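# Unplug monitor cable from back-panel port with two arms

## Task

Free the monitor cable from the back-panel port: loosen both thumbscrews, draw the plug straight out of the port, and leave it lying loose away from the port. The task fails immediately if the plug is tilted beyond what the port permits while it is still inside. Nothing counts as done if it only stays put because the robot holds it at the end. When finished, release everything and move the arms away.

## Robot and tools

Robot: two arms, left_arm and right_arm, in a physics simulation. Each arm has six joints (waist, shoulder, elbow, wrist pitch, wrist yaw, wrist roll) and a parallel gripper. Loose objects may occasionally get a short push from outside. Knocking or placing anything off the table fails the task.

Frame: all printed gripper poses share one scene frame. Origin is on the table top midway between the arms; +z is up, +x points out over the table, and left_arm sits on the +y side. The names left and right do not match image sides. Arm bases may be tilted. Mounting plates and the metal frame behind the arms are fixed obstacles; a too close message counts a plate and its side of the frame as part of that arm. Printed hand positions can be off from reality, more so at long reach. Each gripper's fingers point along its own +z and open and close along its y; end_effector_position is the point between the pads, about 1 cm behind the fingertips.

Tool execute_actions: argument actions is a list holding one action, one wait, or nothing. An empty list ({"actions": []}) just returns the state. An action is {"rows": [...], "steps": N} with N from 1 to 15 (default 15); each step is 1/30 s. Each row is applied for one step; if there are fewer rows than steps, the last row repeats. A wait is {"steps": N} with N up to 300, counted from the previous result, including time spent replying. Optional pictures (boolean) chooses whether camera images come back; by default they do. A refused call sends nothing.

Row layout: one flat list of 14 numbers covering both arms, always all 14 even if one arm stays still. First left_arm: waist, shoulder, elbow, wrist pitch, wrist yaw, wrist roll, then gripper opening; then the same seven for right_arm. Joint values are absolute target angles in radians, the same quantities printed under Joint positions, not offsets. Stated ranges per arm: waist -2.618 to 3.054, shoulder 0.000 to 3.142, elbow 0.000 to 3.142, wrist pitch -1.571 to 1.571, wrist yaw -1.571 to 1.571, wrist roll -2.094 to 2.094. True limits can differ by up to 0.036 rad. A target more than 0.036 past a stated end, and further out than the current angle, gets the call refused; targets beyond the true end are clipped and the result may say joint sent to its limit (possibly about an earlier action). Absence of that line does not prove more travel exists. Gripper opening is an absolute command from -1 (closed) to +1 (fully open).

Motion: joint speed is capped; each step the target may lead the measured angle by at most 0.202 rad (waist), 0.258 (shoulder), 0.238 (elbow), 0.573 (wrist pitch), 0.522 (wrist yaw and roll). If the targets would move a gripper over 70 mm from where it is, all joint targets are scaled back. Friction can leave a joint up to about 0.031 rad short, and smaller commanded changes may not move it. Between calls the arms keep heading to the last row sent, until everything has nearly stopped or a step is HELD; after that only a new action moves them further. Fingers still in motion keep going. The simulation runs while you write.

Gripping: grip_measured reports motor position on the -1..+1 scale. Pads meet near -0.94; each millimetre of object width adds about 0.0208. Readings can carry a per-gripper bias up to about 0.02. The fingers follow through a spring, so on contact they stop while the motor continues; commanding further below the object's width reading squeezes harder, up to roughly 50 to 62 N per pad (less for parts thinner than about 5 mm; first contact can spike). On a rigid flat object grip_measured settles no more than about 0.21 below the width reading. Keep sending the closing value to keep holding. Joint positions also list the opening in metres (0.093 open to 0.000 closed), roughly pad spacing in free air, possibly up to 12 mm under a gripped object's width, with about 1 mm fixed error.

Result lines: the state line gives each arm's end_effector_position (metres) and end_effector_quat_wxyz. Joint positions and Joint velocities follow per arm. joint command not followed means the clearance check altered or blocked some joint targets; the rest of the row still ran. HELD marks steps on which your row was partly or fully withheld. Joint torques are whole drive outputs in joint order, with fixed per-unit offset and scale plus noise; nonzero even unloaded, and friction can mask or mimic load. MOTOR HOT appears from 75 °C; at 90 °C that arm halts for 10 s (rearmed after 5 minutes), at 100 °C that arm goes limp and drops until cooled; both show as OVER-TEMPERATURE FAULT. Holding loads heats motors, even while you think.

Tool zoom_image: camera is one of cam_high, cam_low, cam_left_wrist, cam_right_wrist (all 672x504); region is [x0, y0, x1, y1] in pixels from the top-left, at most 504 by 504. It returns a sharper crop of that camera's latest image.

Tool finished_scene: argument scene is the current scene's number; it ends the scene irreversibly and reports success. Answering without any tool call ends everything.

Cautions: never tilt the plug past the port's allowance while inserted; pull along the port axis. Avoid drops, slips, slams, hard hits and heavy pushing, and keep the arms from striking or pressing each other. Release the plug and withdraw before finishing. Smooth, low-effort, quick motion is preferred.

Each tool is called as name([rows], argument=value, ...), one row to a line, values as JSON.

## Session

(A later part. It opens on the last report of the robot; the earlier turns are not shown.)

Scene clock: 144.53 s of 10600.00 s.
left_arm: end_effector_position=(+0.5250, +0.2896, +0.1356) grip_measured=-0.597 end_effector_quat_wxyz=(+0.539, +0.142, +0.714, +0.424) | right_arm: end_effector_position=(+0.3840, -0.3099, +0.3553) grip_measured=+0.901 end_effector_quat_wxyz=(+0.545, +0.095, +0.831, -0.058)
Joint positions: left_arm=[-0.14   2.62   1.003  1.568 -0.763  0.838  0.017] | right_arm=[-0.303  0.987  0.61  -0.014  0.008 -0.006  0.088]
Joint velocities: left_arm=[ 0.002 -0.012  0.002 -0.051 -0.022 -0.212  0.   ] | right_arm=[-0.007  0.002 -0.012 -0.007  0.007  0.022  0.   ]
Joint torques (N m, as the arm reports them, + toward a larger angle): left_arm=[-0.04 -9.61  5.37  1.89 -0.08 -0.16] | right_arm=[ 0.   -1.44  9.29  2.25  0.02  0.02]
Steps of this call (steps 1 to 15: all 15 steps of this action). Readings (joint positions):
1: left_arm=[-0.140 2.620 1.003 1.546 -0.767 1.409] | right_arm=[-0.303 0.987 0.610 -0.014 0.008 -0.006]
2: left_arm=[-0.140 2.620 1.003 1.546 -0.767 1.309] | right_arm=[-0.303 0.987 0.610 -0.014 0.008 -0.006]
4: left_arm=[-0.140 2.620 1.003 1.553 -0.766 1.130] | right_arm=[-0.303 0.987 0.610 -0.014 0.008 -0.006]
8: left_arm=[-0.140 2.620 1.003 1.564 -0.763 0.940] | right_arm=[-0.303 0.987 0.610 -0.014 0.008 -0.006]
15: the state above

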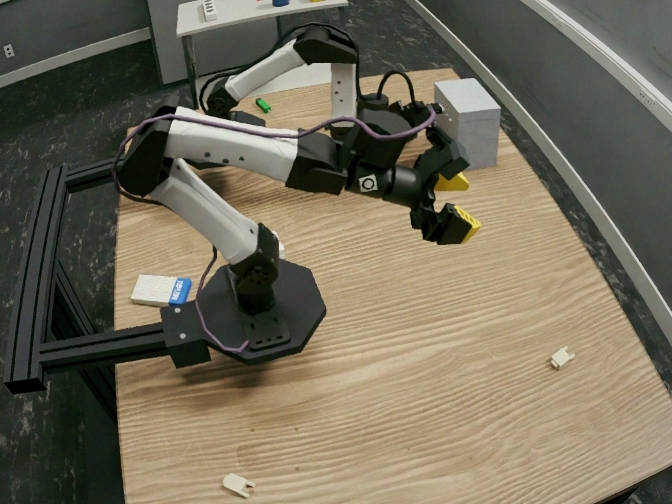

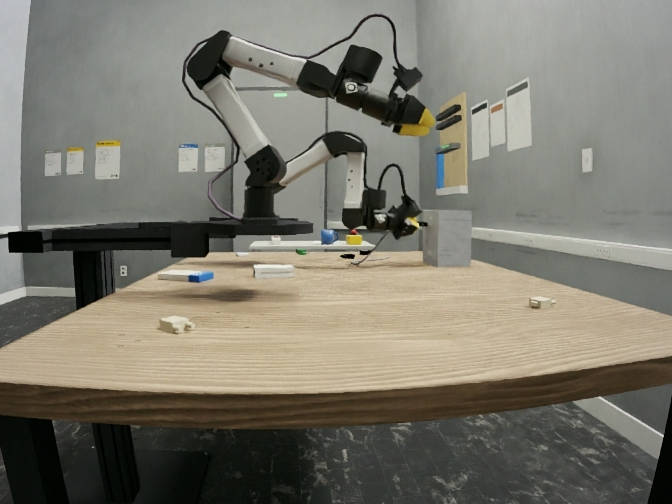

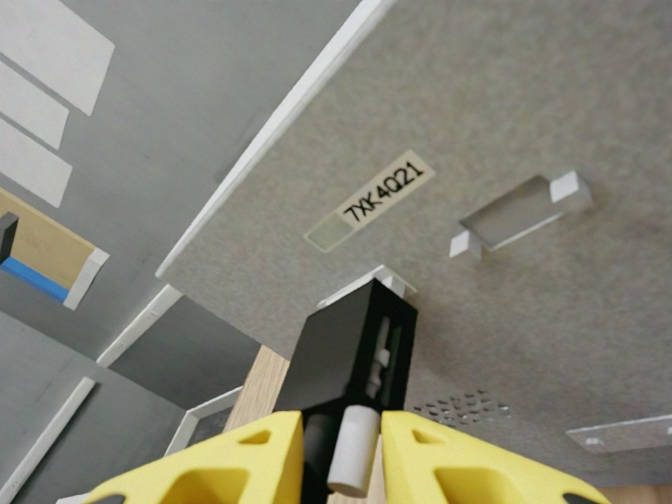

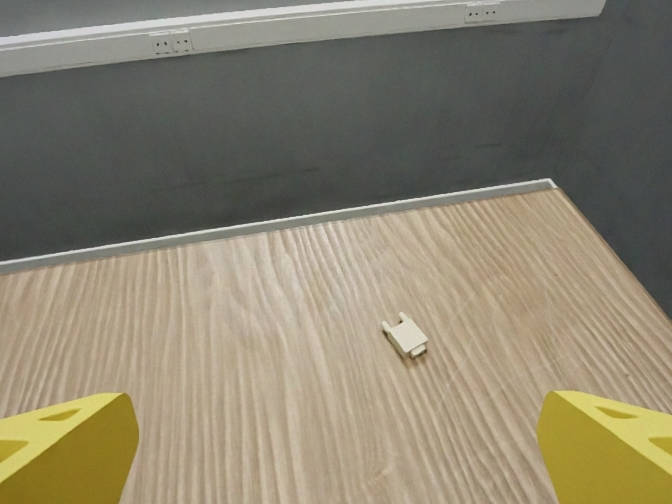

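execute_actions([
  {"rows":[[-0.155,2.62,1.005,1.555,-0.765,1.5,-0.68,-0.3,1,0.6,0,0,0,0.9]],"steps":15},
])

Scene clock: 153.87 s of 10600.00 s.
left_arm: end_effector_position=(+0.5249, +0.2853, +0.1351) grip_measured=-0.677 end_effector_quat_wxyz=(+0.384, +0.360, +0.634, +0.567) | right_arm: end_effector_position=(+0.3840, -0.3099, +0.3553) grip_measured=+0.901 end_effector_quat_wxyz=(+0.545, +0.095, +0.831, -0.058)
Joint positions: left_arm=[-0.148  2.619  1.003  1.564 -0.761  1.465  0.013] | right_arm=[-0.303  0.987  0.61  -0.014  0.008 -0.006  0.088]
Joint velocities: left_arm=[-0.012 -0.012 -0.007 -0.007  0.037  0.154  0.   ] | right_arm=[-0.002  0.007  0.002 -0.037  0.022 -0.066 -0.001]
Joint torques (N m, as the arm reports them, + toward a larger angle): left_arm=[ -0.72 -10.83   3.59   2.03  -0.05   0.03] | right_arm=[-0.07 -1.37  9.14  2.3   0.04  0.  ]
Steps of this call (steps 1 to 30: the robot went on to your last target; steps 31 to 90: nothing new was sent; then 5.83 s passed at rest; steps 91 to 105: all 15 steps of this action). Readings (joint positions):
91: left_arm=[-0.141 2.619 1.003 1.568 -0.763 0.898] | right_arm=[-0.303 0.987 0.610 -0.014 0.008 -0.006]
92: left_arm=[-0.143 2.619 1.003 1.567 -0.761 0.998] | right_arm=[-0.303 0.987 0.610 -0.014 0.008 -0.006]
94: left_arm=[-0.146 2.619 1.003 1.564 -0.761 1.174] | right_arm=[-0.303 0.987 0.610 -0.014 0.008 -0.006]
98: left_arm=[-0.148 2.619 1.003 1.564 -0.761 1.362] | right_arm=[-0.303 0.987 0.610 -0.014 0.008 -0.006]
105: the state above

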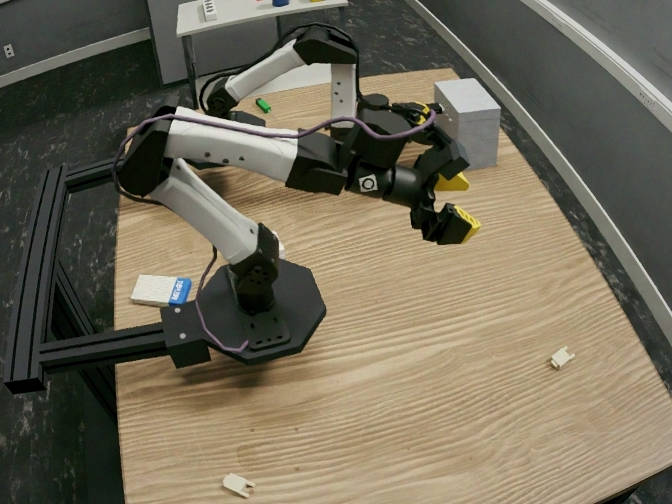

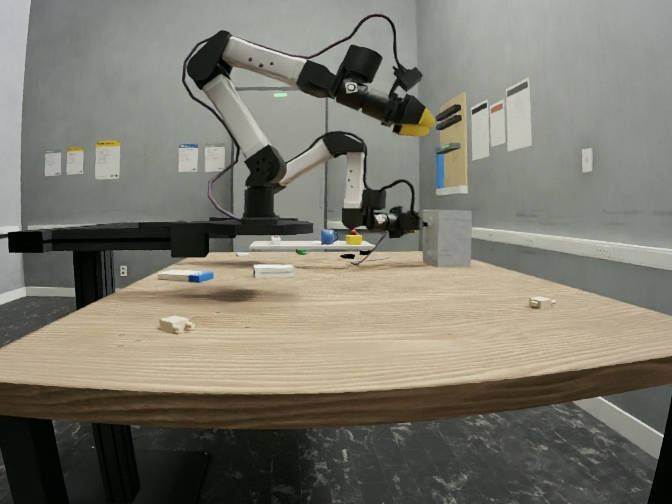

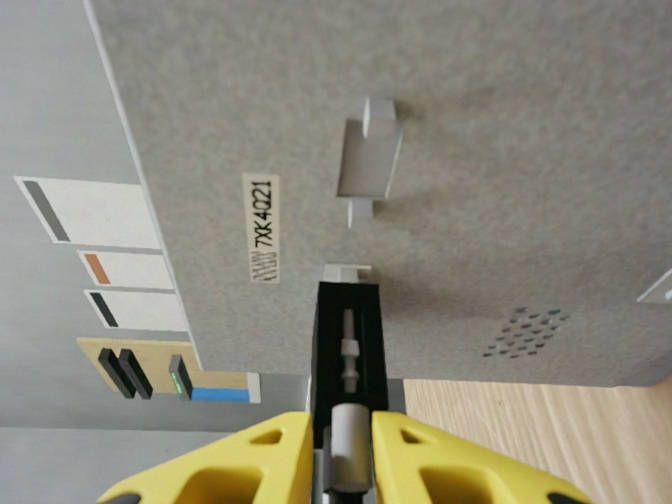

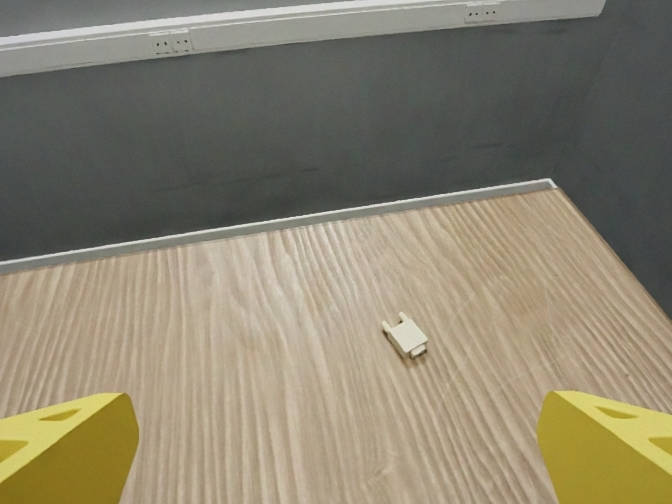

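execute_actions([
  {"rows":[[-0.15,2.62,1.005,1.56,-0.765,2.07,-0.68,-0.3,1,0.6,0,0,0,0.9]],"steps":9},
], pictures=false)

execute_actions([
  {"rows":[[-0.15,2.62,1.005,1.56,-0.765,1.9,-0.93,-0.3,1,0.6,0,0,0,0.9],[-0.15,2.62,1.005,1.56,-0.765,0.2,-0.93,-0.3,1,0.6,0,0,0,0.9]],"steps":13},
], pictures=false)

execute_actions([
  {"rows":[[-0.15,2.62,1.005,1.56,-0.765,0.7,-0.68,-0.3,1,0.6,0,0,0,0.9],[-0.15,2.62,1.005,1.56,-0.765,2.07,-0.68,-0.3,1,0.6,0,0,0,0.9]]},
], pictures=false)

execute_actions([
  {"rows":[[-0.15,2.62,1.005,1.56,-0.765,1.9,-0.93,-0.3,1,0.6,0,0,0,0.9],[-0.15,2.62,1.005,1.56,-0.765,0.2,-0.93,-0.3,1,0.6,0,0,0,0.9]],"steps":13},
], pictures=false)

execute_actions([
  {"rows":[[-0.15,2.62,1.005,1.56,-0.765,0.7,-0.68,-0.3,1,0.6,0,0,0,0.9],[-0.15,2.62,1.005,1.56,-0.765,2.07,-0.68,-0.3,1,0.6,0,0,0,0.9]]},
], pictures=false)

execute_actions([
  {"rows":[[-0.15,2.62,1.005,1.56,-0.765,1.9,-0.93,-0.3,1,0.6,0,0,0,0.9],[-0.15,2.62,1.005,1.56,-0.765,0.2,-0.93,-0.3,1,0.6,0,0,0,0.9]],"steps":13},
], pictures=false)

execute_actions([
  {"rows":[[-0.15,2.62,1.005,1.56,-0.765,0.7,-0.68,-0.3,1,0.6,0,0,0,0.9],[-0.15,2.62,1.005,1.56,-0.765,2.07,-0.68,-0.3,1,0.6,0,0,0,0.9]]},
], pictures=false)

execute_actions([
  {"rows":[[-0.15,2.62,1.005,1.56,-0.765,1.9,-0.93,-0.3,1,0.6,0,0,0,0.9],[-0.15,2.62,1.005,1.56,-0.765,0.2,-0.93,-0.3,1,0.6,0,0,0,0.9]],"steps":13},
], pictures=false)

execute_actions([
  {"rows":[[-0.15,2.62,1.005,1.56,-0.765,0.7,-0.68,-0.3,1,0.6,0,0,0,0.9],[-0.15,2.62,1.005,1.56,-0.765,2.07,-0.68,-0.3,1,0.6,0,0,0,0.9]]},
], pictures=false)

execute_actions([
  {"rows":[[-0.15,2.62,1.005,1.56,-0.765,1.9,-0.93,-0.3,1,0.6,0,0,0,0.9],[-0.15,2.62,1.005,1.56,-0.765,0.2,-0.93,-0.3,1,0.6,0,0,0,0.9]],"steps":13},
], pictures=false)

execute_actions([
  {"rows":[[-0.15,2.62,1.005,1.56,-0.765,0.7,-0.68,-0.3,1,0.6,0,0,0,0.9],[-0.15,2.62,1.005,1.56,-0.765,2.07,-0.68,-0.3,1,0.6,0,0,0,0.9]]},
], pictures=false)

execute_actions([
  {"rows":[[-0.15,2.62,1.005,1.56,-0.765,1.9,-0.93,-0.3,1,0.6,0,0,0,0.9],[-0.15,2.62,1.005,1.56,-0.765,0.2,-0.93,-0.3,1,0.6,0,0,0,0.9]],"steps":13},
], pictures=false)

execute_actions([
  {"rows":[[-0.15,2.62,1.005,1.56,-0.765,0.7,-0.68,-0.3,1,0.6,0,0,0,0.9],[-0.15,2.62,1.005,1.56,-0.765,2.07,-0.68,-0.3,1,0.6,0,0,0,0.9]]},
], pictures=false)

execute_actions([
  {"rows":[[-0.15,2.62,1.005,1.56,-0.765,1.9,-0.93,-0.3,1,0.6,0,0,0,0.9],[-0.15,2.62,1.005,1.56,-0.765,0.2,-0.93,-0.3,1,0.6,0,0,0,0.9]],"steps":13},
], pictures=false)

execute_actions([
  {"rows":[[-0.15,2.62,1.005,1.56,-0.765,0.7,-0.68,-0.3,1,0.6,0,0,0,0.9],[-0.15,2.62,1.005,1.56,-0.765,2.07,-0.68,-0.3,1,0.6,0,0,0,0.9]]},
], pictures=false)

execute_actions([
  {"rows":[[-0.15,2.62,1.005,1.56,-0.765,1.9,-0.93,-0.3,1,0.6,0,0,0,0.9],[-0.15,2.62,1.005,1.56,-0.765,0.2,-0.93,-0.3,1,0.6,0,0,0,0.9]],"steps":13},
], pictures=false)

execute_actions([
  {"rows":[[-0.15,2.62,1.005,1.56,-0.765,0.7,-0.68,-0.3,1,0.6,0,0,0,0.9],[-0.15,2.62,1.005,1.56,-0.765,1.51,-0.68,-0.3,1,0.6,0,0,0,0.9]]},
])

Scene clock: 182.60 s of 10600.00 s.
left_arm: end_effector_position=(+0.5248, +0.2850, +0.1326) grip_measured=-0.677 end_effector_quat_wxyz=(+0.224, +0.514, +0.521, +0.644) | right_arm: end_effector_position=(+0.3840, -0.3099, +0.3553) grip_measured=+0.901 end_effector_quat_wxyz=(+0.545, +0.095, +0.831, -0.058)
Joint positions: left_arm=[-0.148  2.619  1.003  1.551 -0.759  1.979  0.013] | right_arm=[-0.303  0.987  0.61  -0.014  0.008 -0.006  0.088]
Joint velocities: left_arm=[ 0.017  0.012 -0.012 -0.022  0.022  0.564 -0.   ] | right_arm=[ 0.012  0.027  0.002 -0.051 -0.051  0.022 -0.   ]
Joint torques (N m, as the arm reports them, + toward a larger angle): left_arm=[ -0.39 -10.77   3.69   2.24  -0.08   0.07] | right_arm=[ 0.11 -1.67  9.34  2.28  0.06 -0.04]
Steps of this call (steps 1 to 30: the robot went on to your last target; steps 31 to 90: nothing new was sent; then 25.43 s passed at rest; steps 91 to 99: all 9 steps of this action). Readings (joint positions):
91: left_arm=[-0.148 2.619 1.003 1.563 -0.760 1.573] | right_arm=[-0.303 0.987 0.610 -0.014 0.008 -0.006]
92: left_arm=[-0.148 2.619 1.003 1.561 -0.759 1.669] | right_arm=[-0.303 0.987 0.610 -0.014 0.008 -0.006]
94: left_arm=[-0.148 2.619 1.003 1.556 -0.759 1.811] | right_arm=[-0.303 0.987 0.610 -0.014 0.008 -0.006]
98: left_arm=[-0.148 2.619 1.003 1.552 -0.759 1.959] | right_arm=[-0.303 0.987 0.610 -0.014 0.008 -0.006]
99: the state above

Scene clock: 183.03 s of 10600.00 s.
left_arm: end_effector_position=(+0.5242, +0.2861, +0.1346) grip_measured=-0.917 end_effector_quat_wxyz=(+0.542, +0.137, +0.716, +0.417) | right_arm: end_effector_position=(+0.3840, -0.3099, +0.3553) grip_measured=+0.901 end_effector_quat_wxyz=(+0.545, +0.095, +0.831, -0.058)
Joint positions: left_arm=[-0.149  2.62   1.003  1.563 -0.768  0.817  0.001] | right_arm=[-0.303  0.987  0.61  -0.014  0.008 -0.006  0.088]
Joint velocities: left_arm=[-0.007 -0.007 -0.017  0.037 -0.095 -2.674 -0.   ] | right_arm=[ 0.017  0.002  0.012  0.081  0.095 -0.007 -0.001]
Joint torques (N m, as the arm reports them, + toward a larger angle): left_arm=[ -0.16 -10.82   3.59   1.94   0.1   -0.25] | right_arm=[ 0.2  -1.42  9.56  2.28 -0.01  0.  ]
Steps of this call (steps 1 to 13: all 13 steps of this action). Readings (joint positions):
1: left_arm=[-0.148 2.619 1.003 1.546 -0.760 1.969] | right_arm=[-0.303 0.987 0.610 -0.014 0.008 -0.006]
2: left_arm=[-0.148 2.620 1.003 1.547 -0.760 1.884] | right_arm=[-0.303 0.987 0.610 -0.014 0.008 -0.006]
4: left_arm=[-0.148 2.620 1.003 1.549 -0.760 1.685] | right_arm=[-0.303 0.987 0.610 -0.014 0.008 -0.006]
8: left_arm=[-0.148 2.620 1.003 1.554 -0.759 1.296] | right_arm=[-0.303 0.987 0.610 -0.014 0.008 -0.006]
13: the state above

Scene clock: 183.53 s of 10600.00 s.
left_arm: end_effector_position=(+0.5243, +0.2853, +0.1337) grip_measured=-0.682 end_effector_quat_wxyz=(+0.240, +0.497, +0.535, +0.640) | right_arm: end_effector_position=(+0.3840, -0.3099, +0.3553) grip_measured=+0.901 end_effector_quat_wxyz=(+0.545, +0.095, +0.831, -0.058)
Joint positions: left_arm=[-0.15   2.62   1.003  1.558 -0.766  1.929  0.012] | right_arm=[-0.303  0.987  0.61  -0.014  0.008 -0.006  0.088]
Joint velocities: left_arm=[-0.002 -0.002 -0.007 -0.095 -0.037  0.916 -0.001] | right_arm=[-0.012 -0.002 -0.002 -0.066  0.037  0.022 -0.   ]
Joint torques (N m, as the arm reports them, + toward a larger angle): left_arm=[ -0.19 -11.     3.59   2.14  -0.01   0.09] | right_arm=[-0.09 -1.67  9.3   2.2   0.02  0.04]
Steps of this call (steps 1 to 15: all 15 steps of this action). Readings (joint positions):
1: left_arm=[-0.150 2.620 1.003 1.564 -0.770 0.784] | right_arm=[-0.303 0.987 0.610 -0.014 0.008 -0.006]
2: left_arm=[-0.150 2.620 1.003 1.566 -0.770 0.864] | right_arm=[-0.303 0.987 0.610 -0.014 0.008 -0.006]
4: left_arm=[-0.150 2.620 1.003 1.566 -0.770 1.063] | right_arm=[-0.303 0.987 0.610 -0.014 0.008 -0.006]
8: left_arm=[-0.150 2.620 1.003 1.565 -0.770 1.460] | right_arm=[-0.303 0.987 0.610 -0.014 0.008 -0.006]
15: the state above

Scene clock: 183.97 s of 10600.00 s.
left_arm: end_effector_position=(+0.5238, +0.2858, +0.1337) grip_measured=-0.917 end_effector_quat_wxyz=(+0.550, +0.123, +0.719, +0.406) | right_arm: end_effector_position=(+0.3840, -0.3099, +0.3553) grip_measured=+0.901 end_effector_quat_wxyz=(+0.545, +0.095, +0.831, -0.058)
Joint positions: left_arm=[-0.15   2.621  1.003  1.56  -0.771  0.774  0.001] | right_arm=[-0.303  0.987  0.61  -0.014  0.008 -0.006  0.088]
Joint velocities: left_arm=[-0.037 -0.007 -0.002  0.022  0.007 -2.718 -0.001] | right_arm=[-0.007 -0.007 -0.012 -0.007  0.037 -0.007 -0.   ]
Joint torques (N m, as the arm reports them, + toward a larger angle): left_arm=[  0.02 -10.97   3.72   1.97   0.1   -0.23] | right_arm=[-0.08 -1.29  9.6   2.22 -0.01  0.06]
Steps of this call (steps 1 to 13: all 13 steps of this action). Readings (joint positions):
1: left_arm=[-0.150 2.620 1.003 1.554 -0.767 1.930] | right_arm=[-0.303 0.987 0.610 -0.014 0.008 -0.006]
2: left_arm=[-0.150 2.621 1.003 1.551 -0.765 1.846] | right_arm=[-0.303 0.987 0.610 -0.014 0.008 -0.006]
4: left_arm=[-0.150 2.621 1.003 1.552 -0.764 1.646] | right_arm=[-0.303 0.987 0.610 -0.014 0.008 -0.006]
8: left_arm=[-0.150 2.621 1.003 1.553 -0.764 1.255] | right_arm=[-0.303 0.987 0.610 -0.014 0.008 -0.006]
13: the state above

Scene clock: 184.47 s of 10600.00 s.
left_arm: end_effector_position=(+0.5241, +0.2854, +0.1338) grip_measured=-0.682 end_effector_quat_wxyz=(+0.244, +0.493, +0.538, +0.639) | right_arm: end_effector_position=(+0.3840, -0.3099, +0.3553) grip_measured=+0.901 end_effector_quat_wxyz=(+0.545, +0.095, +0.831, -0.058)
Joint positions: left_arm=[-0.15   2.621  1.003  1.561 -0.768  1.918  0.012] | right_arm=[-0.303  0.987  0.61  -0.014  0.008 -0.006  0.088]
Joint velocities: left_arm=[-0.002  0.007 -0.007 -0.051  0.037  0.945  0.   ] | right_arm=[ 0.007 -0.032  0.002 -0.051 -0.081 -0.007 -0.001]
Joint torques (N m, as the arm reports them, + toward a larger angle): left_arm=[ -0.02 -10.9    3.64   2.1    0.02   0.08] | right_arm=[-0.12 -1.4   9.29  2.25  0.02  0.04]
Steps of this call (steps 1 to 15: all 15 steps of this action). Readings (joint positions):
1: left_arm=[-0.150 2.621 1.003 1.562 -0.772 0.749] | right_arm=[-0.303 0.987 0.610 -0.014 0.008 -0.006]
2: left_arm=[-0.150 2.621 1.003 1.565 -0.772 0.829] | right_arm=[-0.303 0.987 0.610 -0.014 0.008 -0.006]
4: left_arm=[-0.150 2.621 1.003 1.565 -0.772 1.029] | right_arm=[-0.303 0.987 0.610 -0.014 0.008 -0.006]
8: left_arm=[-0.150 2.621 1.003 1.564 -0.771 1.426] | right_arm=[-0.303 0.987 0.610 -0.014 0.008 -0.006]
15: the state above

Scene clock: 184.90 s of 10600.00 s.
left_arm: end_effector_position=(+0.5238, +0.2855, +0.1330) grip_measured=-0.917 end_effector_quat_wxyz=(+0.550, +0.121, +0.721, +0.404) | right_arm: end_effector_position=(+0.3840, -0.3099, +0.3553) grip_measured=+0.901 end_effector_quat_wxyz=(+0.545, +0.095, +0.831, -0.058)
Joint positions: left_arm=[-0.15   2.621  1.003  1.556 -0.77   0.766  0.001] | right_arm=[-0.303  0.987  0.61  -0.014  0.008 -0.006  0.088]
Joint velocities: left_arm=[-0.022 -0.002 -0.022  0.051 -0.081 -2.703  0.   ] | right_arm=[-0.017 -0.007 -0.012 -0.081 -0.022  0.037  0.001]
Joint torques (N m, as the arm reports them, + toward a larger angle): left_arm=[  0.06 -10.99   3.75   2.07   0.09  -0.27] | right_arm=[ 0.   -1.53  9.3   2.27  0.02  0.01]
Steps of this call (steps 1 to 13: all 13 steps of this action). Readings (joint positions):
1: left_arm=[-0.150 2.621 1.003 1.558 -0.768 1.922] | right_arm=[-0.303 0.987 0.610 -0.014 0.008 -0.006]
2: left_arm=[-0.150 2.621 1.003 1.555 -0.767 1.838] | right_arm=[-0.303 0.987 0.610 -0.014 0.008 -0.006]
4: left_arm=[-0.150 2.621 1.003 1.554 -0.767 1.638] | right_arm=[-0.303 0.987 0.610 -0.014 0.008 -0.006]
8: left_arm=[-0.150 2.621 1.003 1.550 -0.765 1.246] | right_arm=[-0.303 0.987 0.610 -0.014 0.008 -0.006]
13: the state above

Scene clock: 185.40 s of 10600.00 s.
left_arm: end_effector_position=(+0.5242, +0.2851, +0.1340) grip_measured=-0.682 end_effector_quat_wxyz=(+0.245, +0.493, +0.538, +0.638) | right_arm: end_effector_position=(+0.3840, -0.3099, +0.3553) grip_measured=+0.901 end_effector_quat_wxyz=(+0.545, +0.095, +0.831, -0.058)
Joint positions: left_arm=[-0.15   2.62   1.003  1.56  -0.767  1.916  0.012] | right_arm=[-0.303  0.987  0.61  -0.014  0.008 -0.006  0.088]
Joint velocities: left_arm=[-0.007 -0.012 -0.017 -0.007  0.007  0.93  -0.   ] | right_arm=[ 0.007 -0.012 -0.007  0.007 -0.022 -0.022 -0.001]
Joint torques (N m, as the arm reports them, + toward a larger angle): left_arm=[ -0.25 -10.95   3.63   2.13  -0.01   0.04] | right_arm=[ 0.18 -1.42  9.23  2.25  0.03  0.  ]
Steps of this call (steps 1 to 15: all 15 steps of this action). Readings (joint positions):
1: left_arm=[-0.151 2.621 1.003 1.559 -0.772 0.742] | right_arm=[-0.303 0.987 0.610 -0.014 0.008 -0.006]
2: left_arm=[-0.151 2.620 1.003 1.564 -0.772 0.822] | right_arm=[-0.303 0.987 0.610 -0.014 0.008 -0.006]
4: left_arm=[-0.150 2.620 1.003 1.565 -0.772 1.022] | right_arm=[-0.303 0.987 0.610 -0.014 0.008 -0.006]
8: left_arm=[-0.150 2.620 1.003 1.564 -0.771 1.419] | right_arm=[-0.303 0.987 0.610 -0.014 0.008 -0.006]
15: the state above

Scene clock: 185.83 s of 10600.00 s.
left_arm: end_effector_position=(+0.5239, +0.2852, +0.1328) grip_measured=-0.917 end_effector_quat_wxyz=(+0.550, +0.121, +0.721, +0.403) | right_arm: end_effector_position=(+0.3840, -0.3099, +0.3553) grip_measured=+0.901 end_effector_quat_wxyz=(+0.545, +0.095, +0.831, -0.058)
Joint positions: left_arm=[-0.151  2.62   1.003  1.553 -0.769  0.763  0.001] | right_arm=[-0.303  0.987  0.61  -0.014  0.008 -0.006  0.088]
Joint velocities: left_arm=[-0.022 -0.002  0.002  0.007 -0.154 -2.689 -0.   ] | right_arm=[-0.007 -0.012 -0.002 -0.051  0.051 -0.022  0.   ]
Joint torques (N m, as the arm reports them, + toward a larger angle): left_arm=[ -0.03 -10.79   3.82   2.1    0.16  -0.29] | right_arm=[ 0.19 -1.33  9.29  2.23  0.03  0.05]
Steps of this call (steps 1 to 13: all 13 steps of this action). Readings (joint positions):
1: left_arm=[-0.150 2.620 1.003 1.557 -0.768 1.920] | right_arm=[-0.303 0.987 0.610 -0.014 0.008 -0.006]
2: left_arm=[-0.150 2.620 1.003 1.554 -0.767 1.836] | right_arm=[-0.303 0.987 0.610 -0.014 0.008 -0.006]
4: left_arm=[-0.150 2.620 1.003 1.553 -0.766 1.637] | right_arm=[-0.303 0.987 0.610 -0.014 0.008 -0.006]
8: left_arm=[-0.150 2.620 1.003 1.548 -0.764 1.244] | right_arm=[-0.303 0.987 0.610 -0.014 0.008 -0.006]
13: the state above

Scene clock: 186.33 s of 10600.00 s.
left_arm: end_effector_position=(+0.5244, +0.2847, +0.1340) grip_measured=-0.682 end_effector_quat_wxyz=(+0.245, +0.493, +0.538, +0.638) | right_arm: end_effector_position=(+0.3840, -0.3099, +0.3553) grip_measured=+0.901 end_effector_quat_wxyz=(+0.545, +0.095, +0.831, -0.058)
Joint positions: left_arm=[-0.151  2.619  1.003  1.558 -0.766  1.915  0.012] | right_arm=[-0.303  0.987  0.61  -0.014  0.008 -0.006  0.088]
Joint velocities: left_arm=[-0.002  0.002 -0.012 -0.022  0.007  0.974 -0.001] | right_arm=[ 0.032 -0.017  0.027 -0.007 -0.037  0.066  0.001]
Joint torques (N m, as the arm reports them, + toward a larger angle): left_arm=[  0.09 -10.72   3.67   2.17  -0.04   0.05] | right_arm=[ 0.15 -1.41  9.35  2.27 -0.01 -0.03]
Steps of this call (steps 1 to 15: all 15 steps of this action). Readings (joint positions):
1: left_arm=[-0.151 2.620 1.003 1.557 -0.772 0.739] | right_arm=[-0.303 0.987 0.610 -0.014 0.008 -0.006]
2: left_arm=[-0.151 2.619 1.003 1.563 -0.773 0.821] | right_arm=[-0.303 0.987 0.610 -0.014 0.008 -0.006]
4: left_arm=[-0.151 2.619 1.003 1.564 -0.772 1.020] | right_arm=[-0.303 0.987 0.610 -0.014 0.008 -0.006]
8: left_arm=[-0.151 2.619 1.003 1.563 -0.769 1.417] | right_arm=[-0.303 0.987 0.610 -0.014 0.008 -0.006]
15: the state above

Scene clock: 186.77 s of 10600.00 s.
left_arm: end_effector_position=(+0.5241, +0.2851, +0.1329) grip_measured=-0.917 end_effector_quat_wxyz=(+0.551, +0.121, +0.721, +0.402) | right_arm: end_effector_position=(+0.3840, -0.3099, +0.3553) grip_measured=+0.901 end_effector_quat_wxyz=(+0.545, +0.095, +0.831, -0.058)
Joint positions: left_arm=[-0.151  2.619  1.003  1.552 -0.768  0.762  0.001] | right_arm=[-0.303  0.987  0.61  -0.014  0.008 -0.006  0.088]
Joint velocities: left_arm=[ 0.002  0.002 -0.002  0.095 -0.051 -2.718  0.   ] | right_arm=[-0.002 -0.007  0.002 -0.022 -0.051 -0.051  0.   ]
Joint torques (N m, as the arm reports them, + toward a larger angle): left_arm=[ -0.12 -10.79   3.62   2.04   0.12  -0.26] | right_arm=[-0.06 -1.16  9.38  2.25  0.02  0.05]
Steps of this call (steps 1 to 13: all 13 steps of this action). Readings (joint positions):
1: left_arm=[-0.151 2.619 1.003 1.555 -0.767 1.919] | right_arm=[-0.303 0.987 0.610 -0.014 0.008 -0.006]
2: left_arm=[-0.151 2.619 1.003 1.551 -0.766 1.836] | right_arm=[-0.303 0.987 0.610 -0.014 0.008 -0.006]
4: left_arm=[-0.151 2.619 1.003 1.551 -0.765 1.636] | right_arm=[-0.303 0.987 0.610 -0.014 0.008 -0.006]
8: left_arm=[-0.151 2.619 1.003 1.547 -0.763 1.243] | right_arm=[-0.303 0.987 0.610 -0.014 0.008 -0.006]
13: the state above

Scene clock: 187.27 s of 10600.00 s.
left_arm: end_effector_position=(+0.5246, +0.2843, +0.1341) grip_measured=-0.682 end_effector_quat_wxyz=(+0.246, +0.494, +0.538, +0.638) | right_arm: end_effector_position=(+0.3840, -0.3099, +0.3553) grip_measured=+0.901 end_effector_quat_wxyz=(+0.545, +0.095, +0.831, -0.058)
Joint positions: left_arm=[-0.151  2.618  1.003  1.556 -0.764  1.915  0.012] | right_arm=[-0.303  0.987  0.61  -0.014  0.008 -0.006  0.088]
Joint velocities: left_arm=[-0.002 -0.002  0.002 -0.037 -0.051  1.004 -0.   ] | right_arm=[-0.017 -0.027  0.012  0.051  0.007 -0.022  0.001]
Joint torques (N m, as the arm reports them, + toward a larger angle): left_arm=[  0.   -10.61   3.64   2.19  -0.03   0.08] | right_arm=[ 0.14 -1.43  9.22  2.24  0.    0.02]
Steps of this call (steps 1 to 15: all 15 steps of this action). Readings (joint positions):
1: left_arm=[-0.151 2.619 1.003 1.556 -0.771 0.739] | right_arm=[-0.303 0.987 0.610 -0.014 0.008 -0.006]
2: left_arm=[-0.151 2.618 1.003 1.563 -0.771 0.819] | right_arm=[-0.303 0.987 0.610 -0.014 0.008 -0.006]
4: left_arm=[-0.151 2.618 1.003 1.564 -0.771 1.019] | right_arm=[-0.303 0.987 0.610 -0.014 0.008 -0.006]
8: left_arm=[-0.151 2.618 1.003 1.563 -0.767 1.416] | right_arm=[-0.303 0.987 0.610 -0.014 0.008 -0.006]
15: the state above

Scene clock: 187.70 s of 10600.00 s.
left_arm: end_effector_position=(+0.5243, +0.2848, +0.1332) grip_measured=-0.916 end_effector_quat_wxyz=(+0.551, +0.122, +0.721, +0.402) | right_arm: end_effector_position=(+0.3840, -0.3099, +0.3553) grip_measured=+0.901 end_effector_quat_wxyz=(+0.545, +0.095, +0.831, -0.058)
Joint positions: left_arm=[-0.151  2.618  1.003  1.551 -0.767  0.761  0.001] | right_arm=[-0.303  0.987  0.61  -0.014  0.008 -0.006  0.088]
Joint velocities: left_arm=[-0.022  0.007  0.012  0.095 -0.022 -2.63   0.   ] | right_arm=[ 0.002  0.002  0.017  0.022  0.081 -0.022 -0.002]
Joint torques (N m, as the arm reports them, + toward a larger angle): left_arm=[  0.16 -10.74   3.77   2.08   0.06  -0.27] | right_arm=[-0.16 -1.6   9.16  2.23 -0.04  0.09]
Steps of this call (steps 1 to 13: all 13 steps of this action). Readings (joint positions):
1: left_arm=[-0.151 2.618 1.003 1.553 -0.765 1.918] | right_arm=[-0.303 0.987 0.610 -0.014 0.008 -0.006]
2: left_arm=[-0.151 2.618 1.003 1.550 -0.764 1.835] | right_arm=[-0.303 0.987 0.610 -0.014 0.008 -0.006]
4: left_arm=[-0.151 2.618 1.003 1.549 -0.763 1.635] | right_arm=[-0.303 0.987 0.610 -0.014 0.008 -0.006]
8: left_arm=[-0.151 2.618 1.003 1.545 -0.761 1.242] | right_arm=[-0.303 0.987 0.610 -0.014 0.008 -0.006]
13: the state above

Scene clock: 188.20 s of 10600.00 s.
left_arm: end_effector_position=(+0.5248, +0.2843, +0.1341) grip_measured=-0.682 end_effector_quat_wxyz=(+0.245, +0.495, +0.538, +0.637) | right_arm: end_effector_position=(+0.3840, -0.3099, +0.3553) grip_measured=+0.901 end_effector_quat_wxyz=(+0.545, +0.095, +0.831, -0.058)
Joint positions: left_arm=[-0.15   2.617  1.003  1.554 -0.763  1.915  0.012] | right_arm=[-0.303  0.987  0.61  -0.014  0.008 -0.006  0.088]
Joint velocities: left_arm=[-0.002  0.012 -0.002 -0.022 -0.051  1.033  0.001] | right_arm=[ 0.007 -0.022 -0.012  0.037 -0.022 -0.022 -0.001]
Joint torques (N m, as the arm reports them, + toward a larger angle): left_arm=[ -0.05 -10.75   3.67   2.2   -0.03   0.05] | right_arm=[-0.03 -1.35  9.33  2.25  0.03  0.07]
Steps of this call (steps 1 to 15: all 15 steps of this action). Readings (joint positions):
1: left_arm=[-0.151 2.618 1.003 1.556 -0.770 0.738] | right_arm=[-0.303 0.987 0.610 -0.014 0.008 -0.006]
2: left_arm=[-0.151 2.617 1.003 1.563 -0.770 0.819] | right_arm=[-0.303 0.987 0.610 -0.014 0.008 -0.006]
4: left_arm=[-0.150 2.617 1.003 1.564 -0.770 1.019] | right_arm=[-0.303 0.987 0.610 -0.014 0.008 -0.006]
8: left_arm=[-0.150 2.617 1.003 1.563 -0.766 1.416] | right_arm=[-0.303 0.987 0.610 -0.014 0.008 -0.006]
15: the state above

Scene clock: 188.63 s of 10600.00 s.
left_arm: end_effector_position=(+0.5245, +0.2849, +0.1333) grip_measured=-0.916 end_effector_quat_wxyz=(+0.551, +0.122, +0.721, +0.401) | right_arm: end_effector_position=(+0.3840, -0.3099, +0.3553) grip_measured=+0.901 end_effector_quat_wxyz=(+0.545, +0.095, +0.831, -0.058)
Joint positions: left_arm=[-0.15   2.617  1.003  1.55  -0.766  0.761  0.001] | right_arm=[-0.303  0.987  0.61  -0.014  0.008 -0.006  0.088]
Joint velocities: left_arm=[-0.022  0.017  0.002  0.081 -0.154 -2.733 -0.   ] | right_arm=[-0.022 -0.007 -0.002  0.037  0.022 -0.037 -0.001]
Joint torques (N m, as the arm reports them, + toward a larger angle): left_arm=[ -0.16 -10.49   3.67   2.12   0.22  -0.28] | right_arm=[-0.22 -1.66  9.28  2.27 -0.01  0.03]
Steps of this call (steps 1 to 13: all 13 steps of this action). Readings (joint positions):
1: left_arm=[-0.150 2.617 1.003 1.551 -0.763 1.918] | right_arm=[-0.303 0.987 0.610 -0.014 0.008 -0.006]
2: left_arm=[-0.150 2.617 1.003 1.548 -0.763 1.835] | right_arm=[-0.303 0.987 0.610 -0.014 0.008 -0.006]
4: left_arm=[-0.150 2.617 1.003 1.547 -0.762 1.635] | right_arm=[-0.303 0.987 0.610 -0.014 0.008 -0.006]
8: left_arm=[-0.150 2.617 1.003 1.544 -0.760 1.241] | right_arm=[-0.303 0.987 0.610 -0.014 0.008 -0.006]
13: the state above

Scene clock: 189.13 s of 10600.00 s.
left_arm: end_effector_position=(+0.5249, +0.2843, +0.1342) grip_measured=-0.682 end_effector_quat_wxyz=(+0.246, +0.495, +0.538, +0.637) | right_arm: end_effector_position=(+0.3840, -0.3099, +0.3553) grip_measured=+0.901 end_effector_quat_wxyz=(+0.545, +0.095, +0.831, -0.058)
Joint positions: left_arm=[-0.15   2.617  1.003  1.553 -0.762  1.914  0.012] | right_arm=[-0.303  0.987  0.61  -0.014  0.008 -0.006  0.088]
Joint velocities: left_arm=[ 0.022  0.002  0.002 -0.022  0.051  1.004 -0.   ] | right_arm=[ 0.012 -0.022  0.007  0.022  0.007  0.037  0.   ]
Joint torques (N m, as the arm reports them, + toward a larger angle): left_arm=[ -0.09 -10.57   3.75   2.29  -0.05   0.05] | right_arm=[-0.14 -1.32  9.51  2.25  0.02  0.01]
Steps of this call (steps 1 to 15: all 15 steps of this action). Readings (joint positions):
1: left_arm=[-0.151 2.617 1.003 1.554 -0.769 0.738] | right_arm=[-0.303 0.987 0.610 -0.014 0.008 -0.006]
2: left_arm=[-0.150 2.617 1.003 1.562 -0.769 0.819] | right_arm=[-0.303 0.987 0.610 -0.014 0.008 -0.006]
4: left_arm=[-0.150 2.617 1.003 1.563 -0.769 1.018] | right_arm=[-0.303 0.987 0.610 -0.014 0.008 -0.006]
8: left_arm=[-0.150 2.617 1.003 1.561 -0.765 1.415] | right_arm=[-0.303 0.987 0.610 -0.014 0.008 -0.006]
15: the state above

Scene clock: 189.57 s of 10600.00 s.
left_arm: end_effector_position=(+0.5247, +0.2846, +0.1334) grip_measured=-0.916 end_effector_quat_wxyz=(+0.551, +0.122, +0.721, +0.401) | right_arm: end_effector_position=(+0.3840, -0.3099, +0.3553) grip_measured=+0.901 end_effector_quat_wxyz=(+0.545, +0.095, +0.831, -0.058)
Joint positions: left_arm=[-0.15   2.617  1.003  1.548 -0.765  0.76   0.001] | right_arm=[-0.303  0.987  0.61  -0.014  0.008 -0.006  0.088]
Joint velocities: left_arm=[-0.002 -0.002 -0.007  0.037 -0.11  -2.703  0.001] | right_arm=[-0.002  0.002 -0.012  0.007  0.066  0.051  0.   ]
Joint torques (N m, as the arm reports them, + toward a larger angle): left_arm=[ -0.18 -10.72   3.73   2.09   0.07  -0.26] | right_arm=[-0.12 -1.37  9.3   2.24 -0.02 -0.02]
Steps of this call (steps 1 to 13: all 13 steps of this action). Readings (joint positions):
1: left_arm=[-0.150 2.617 1.003 1.550 -0.763 1.918] | right_arm=[-0.303 0.987 0.610 -0.014 0.008 -0.006]
2: left_arm=[-0.150 2.617 1.003 1.547 -0.762 1.835] | right_arm=[-0.303 0.987 0.610 -0.014 0.008 -0.006]
4: left_arm=[-0.150 2.617 1.003 1.546 -0.762 1.635] | right_arm=[-0.303 0.987 0.610 -0.014 0.008 -0.006]
8: left_arm=[-0.150 2.617 1.003 1.542 -0.759 1.241] | right_arm=[-0.303 0.987 0.610 -0.014 0.008 -0.006]
13: the state above

Scene clock: 190.07 s of 10600.00 s.
left_arm: end_effector_position=(+0.5251, +0.2842, +0.1358) grip_measured=-0.682 end_effector_quat_wxyz=(+0.386, +0.359, +0.634, +0.566) | right_arm: end_effector_position=(+0.3840, -0.3099, +0.3553) grip_measured=+0.901 end_effector_quat_wxyz=(+0.545, +0.095, +0.831, -0.058)
Joint positions: left_arm=[-0.15   2.616  1.003  1.56  -0.762  1.46   0.012] | right_arm=[-0.303  0.987  0.61  -0.014  0.008 -0.006  0.088]
Joint velocities: left_arm=[ 0.012 -0.022 -0.002  0.007 -0.007  0.271 -0.001] | right_arm=[-0.012 -0.017 -0.017 -0.022  0.037 -0.007 -0.   ]
Joint torques (N m, as the arm reports them, + toward a larger angle): left_arm=[  0.04 -10.54   3.77   2.08  -0.05   0.08] | right_arm=[ 0.12 -1.49  9.23  2.27  0.05  0.02]
Steps of this call (steps 1 to 15: all 15 steps of this action). Readings (joint positions):
1: left_arm=[-0.151 2.617 1.003 1.552 -0.768 0.737] | right_arm=[-0.303 0.987 0.610 -0.014 0.008 -0.006]
2: left_arm=[-0.150 2.617 1.003 1.560 -0.768 0.818] | right_arm=[-0.303 0.987 0.610 -0.014 0.008 -0.006]
4: left_arm=[-0.150 2.616 1.003 1.562 -0.768 1.017] | right_arm=[-0.303 0.987 0.610 -0.014 0.008 -0.006]
8: left_arm=[-0.150 2.616 1.003 1.560 -0.764 1.303] | right_arm=[-0.303 0.987 0.610 -0.014 0.008 -0.006]
15: the state above

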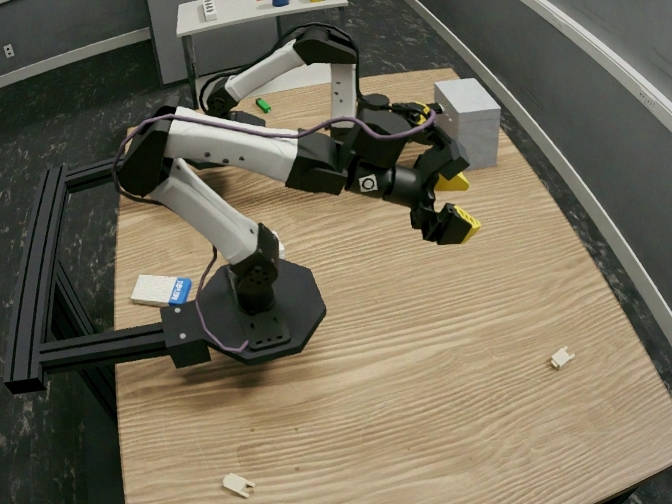

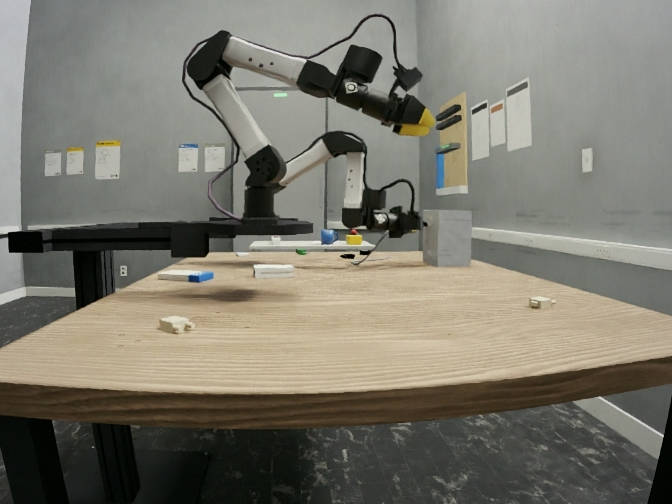

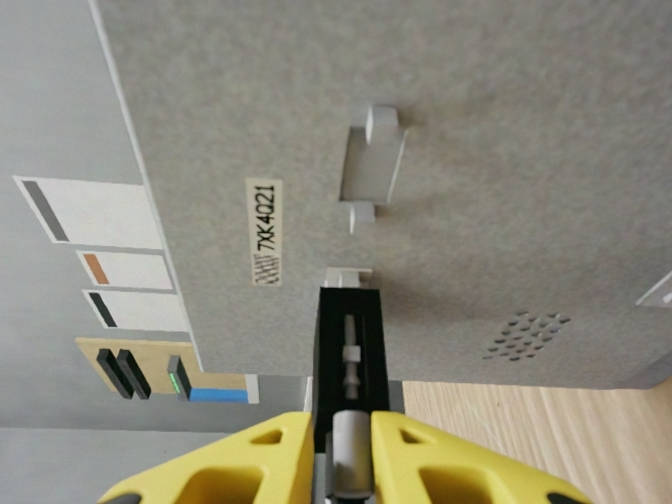

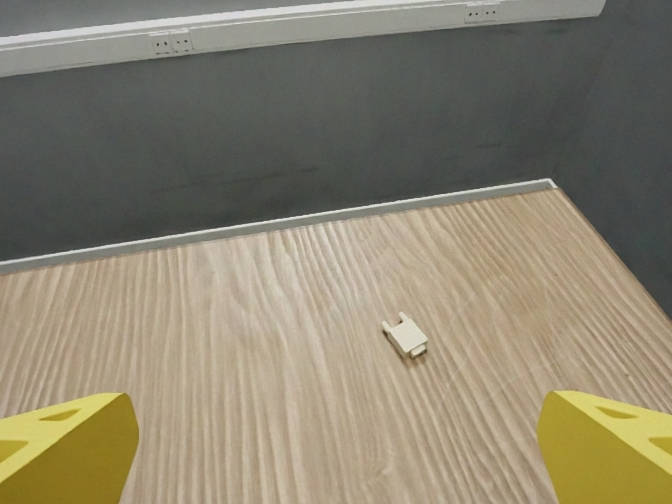

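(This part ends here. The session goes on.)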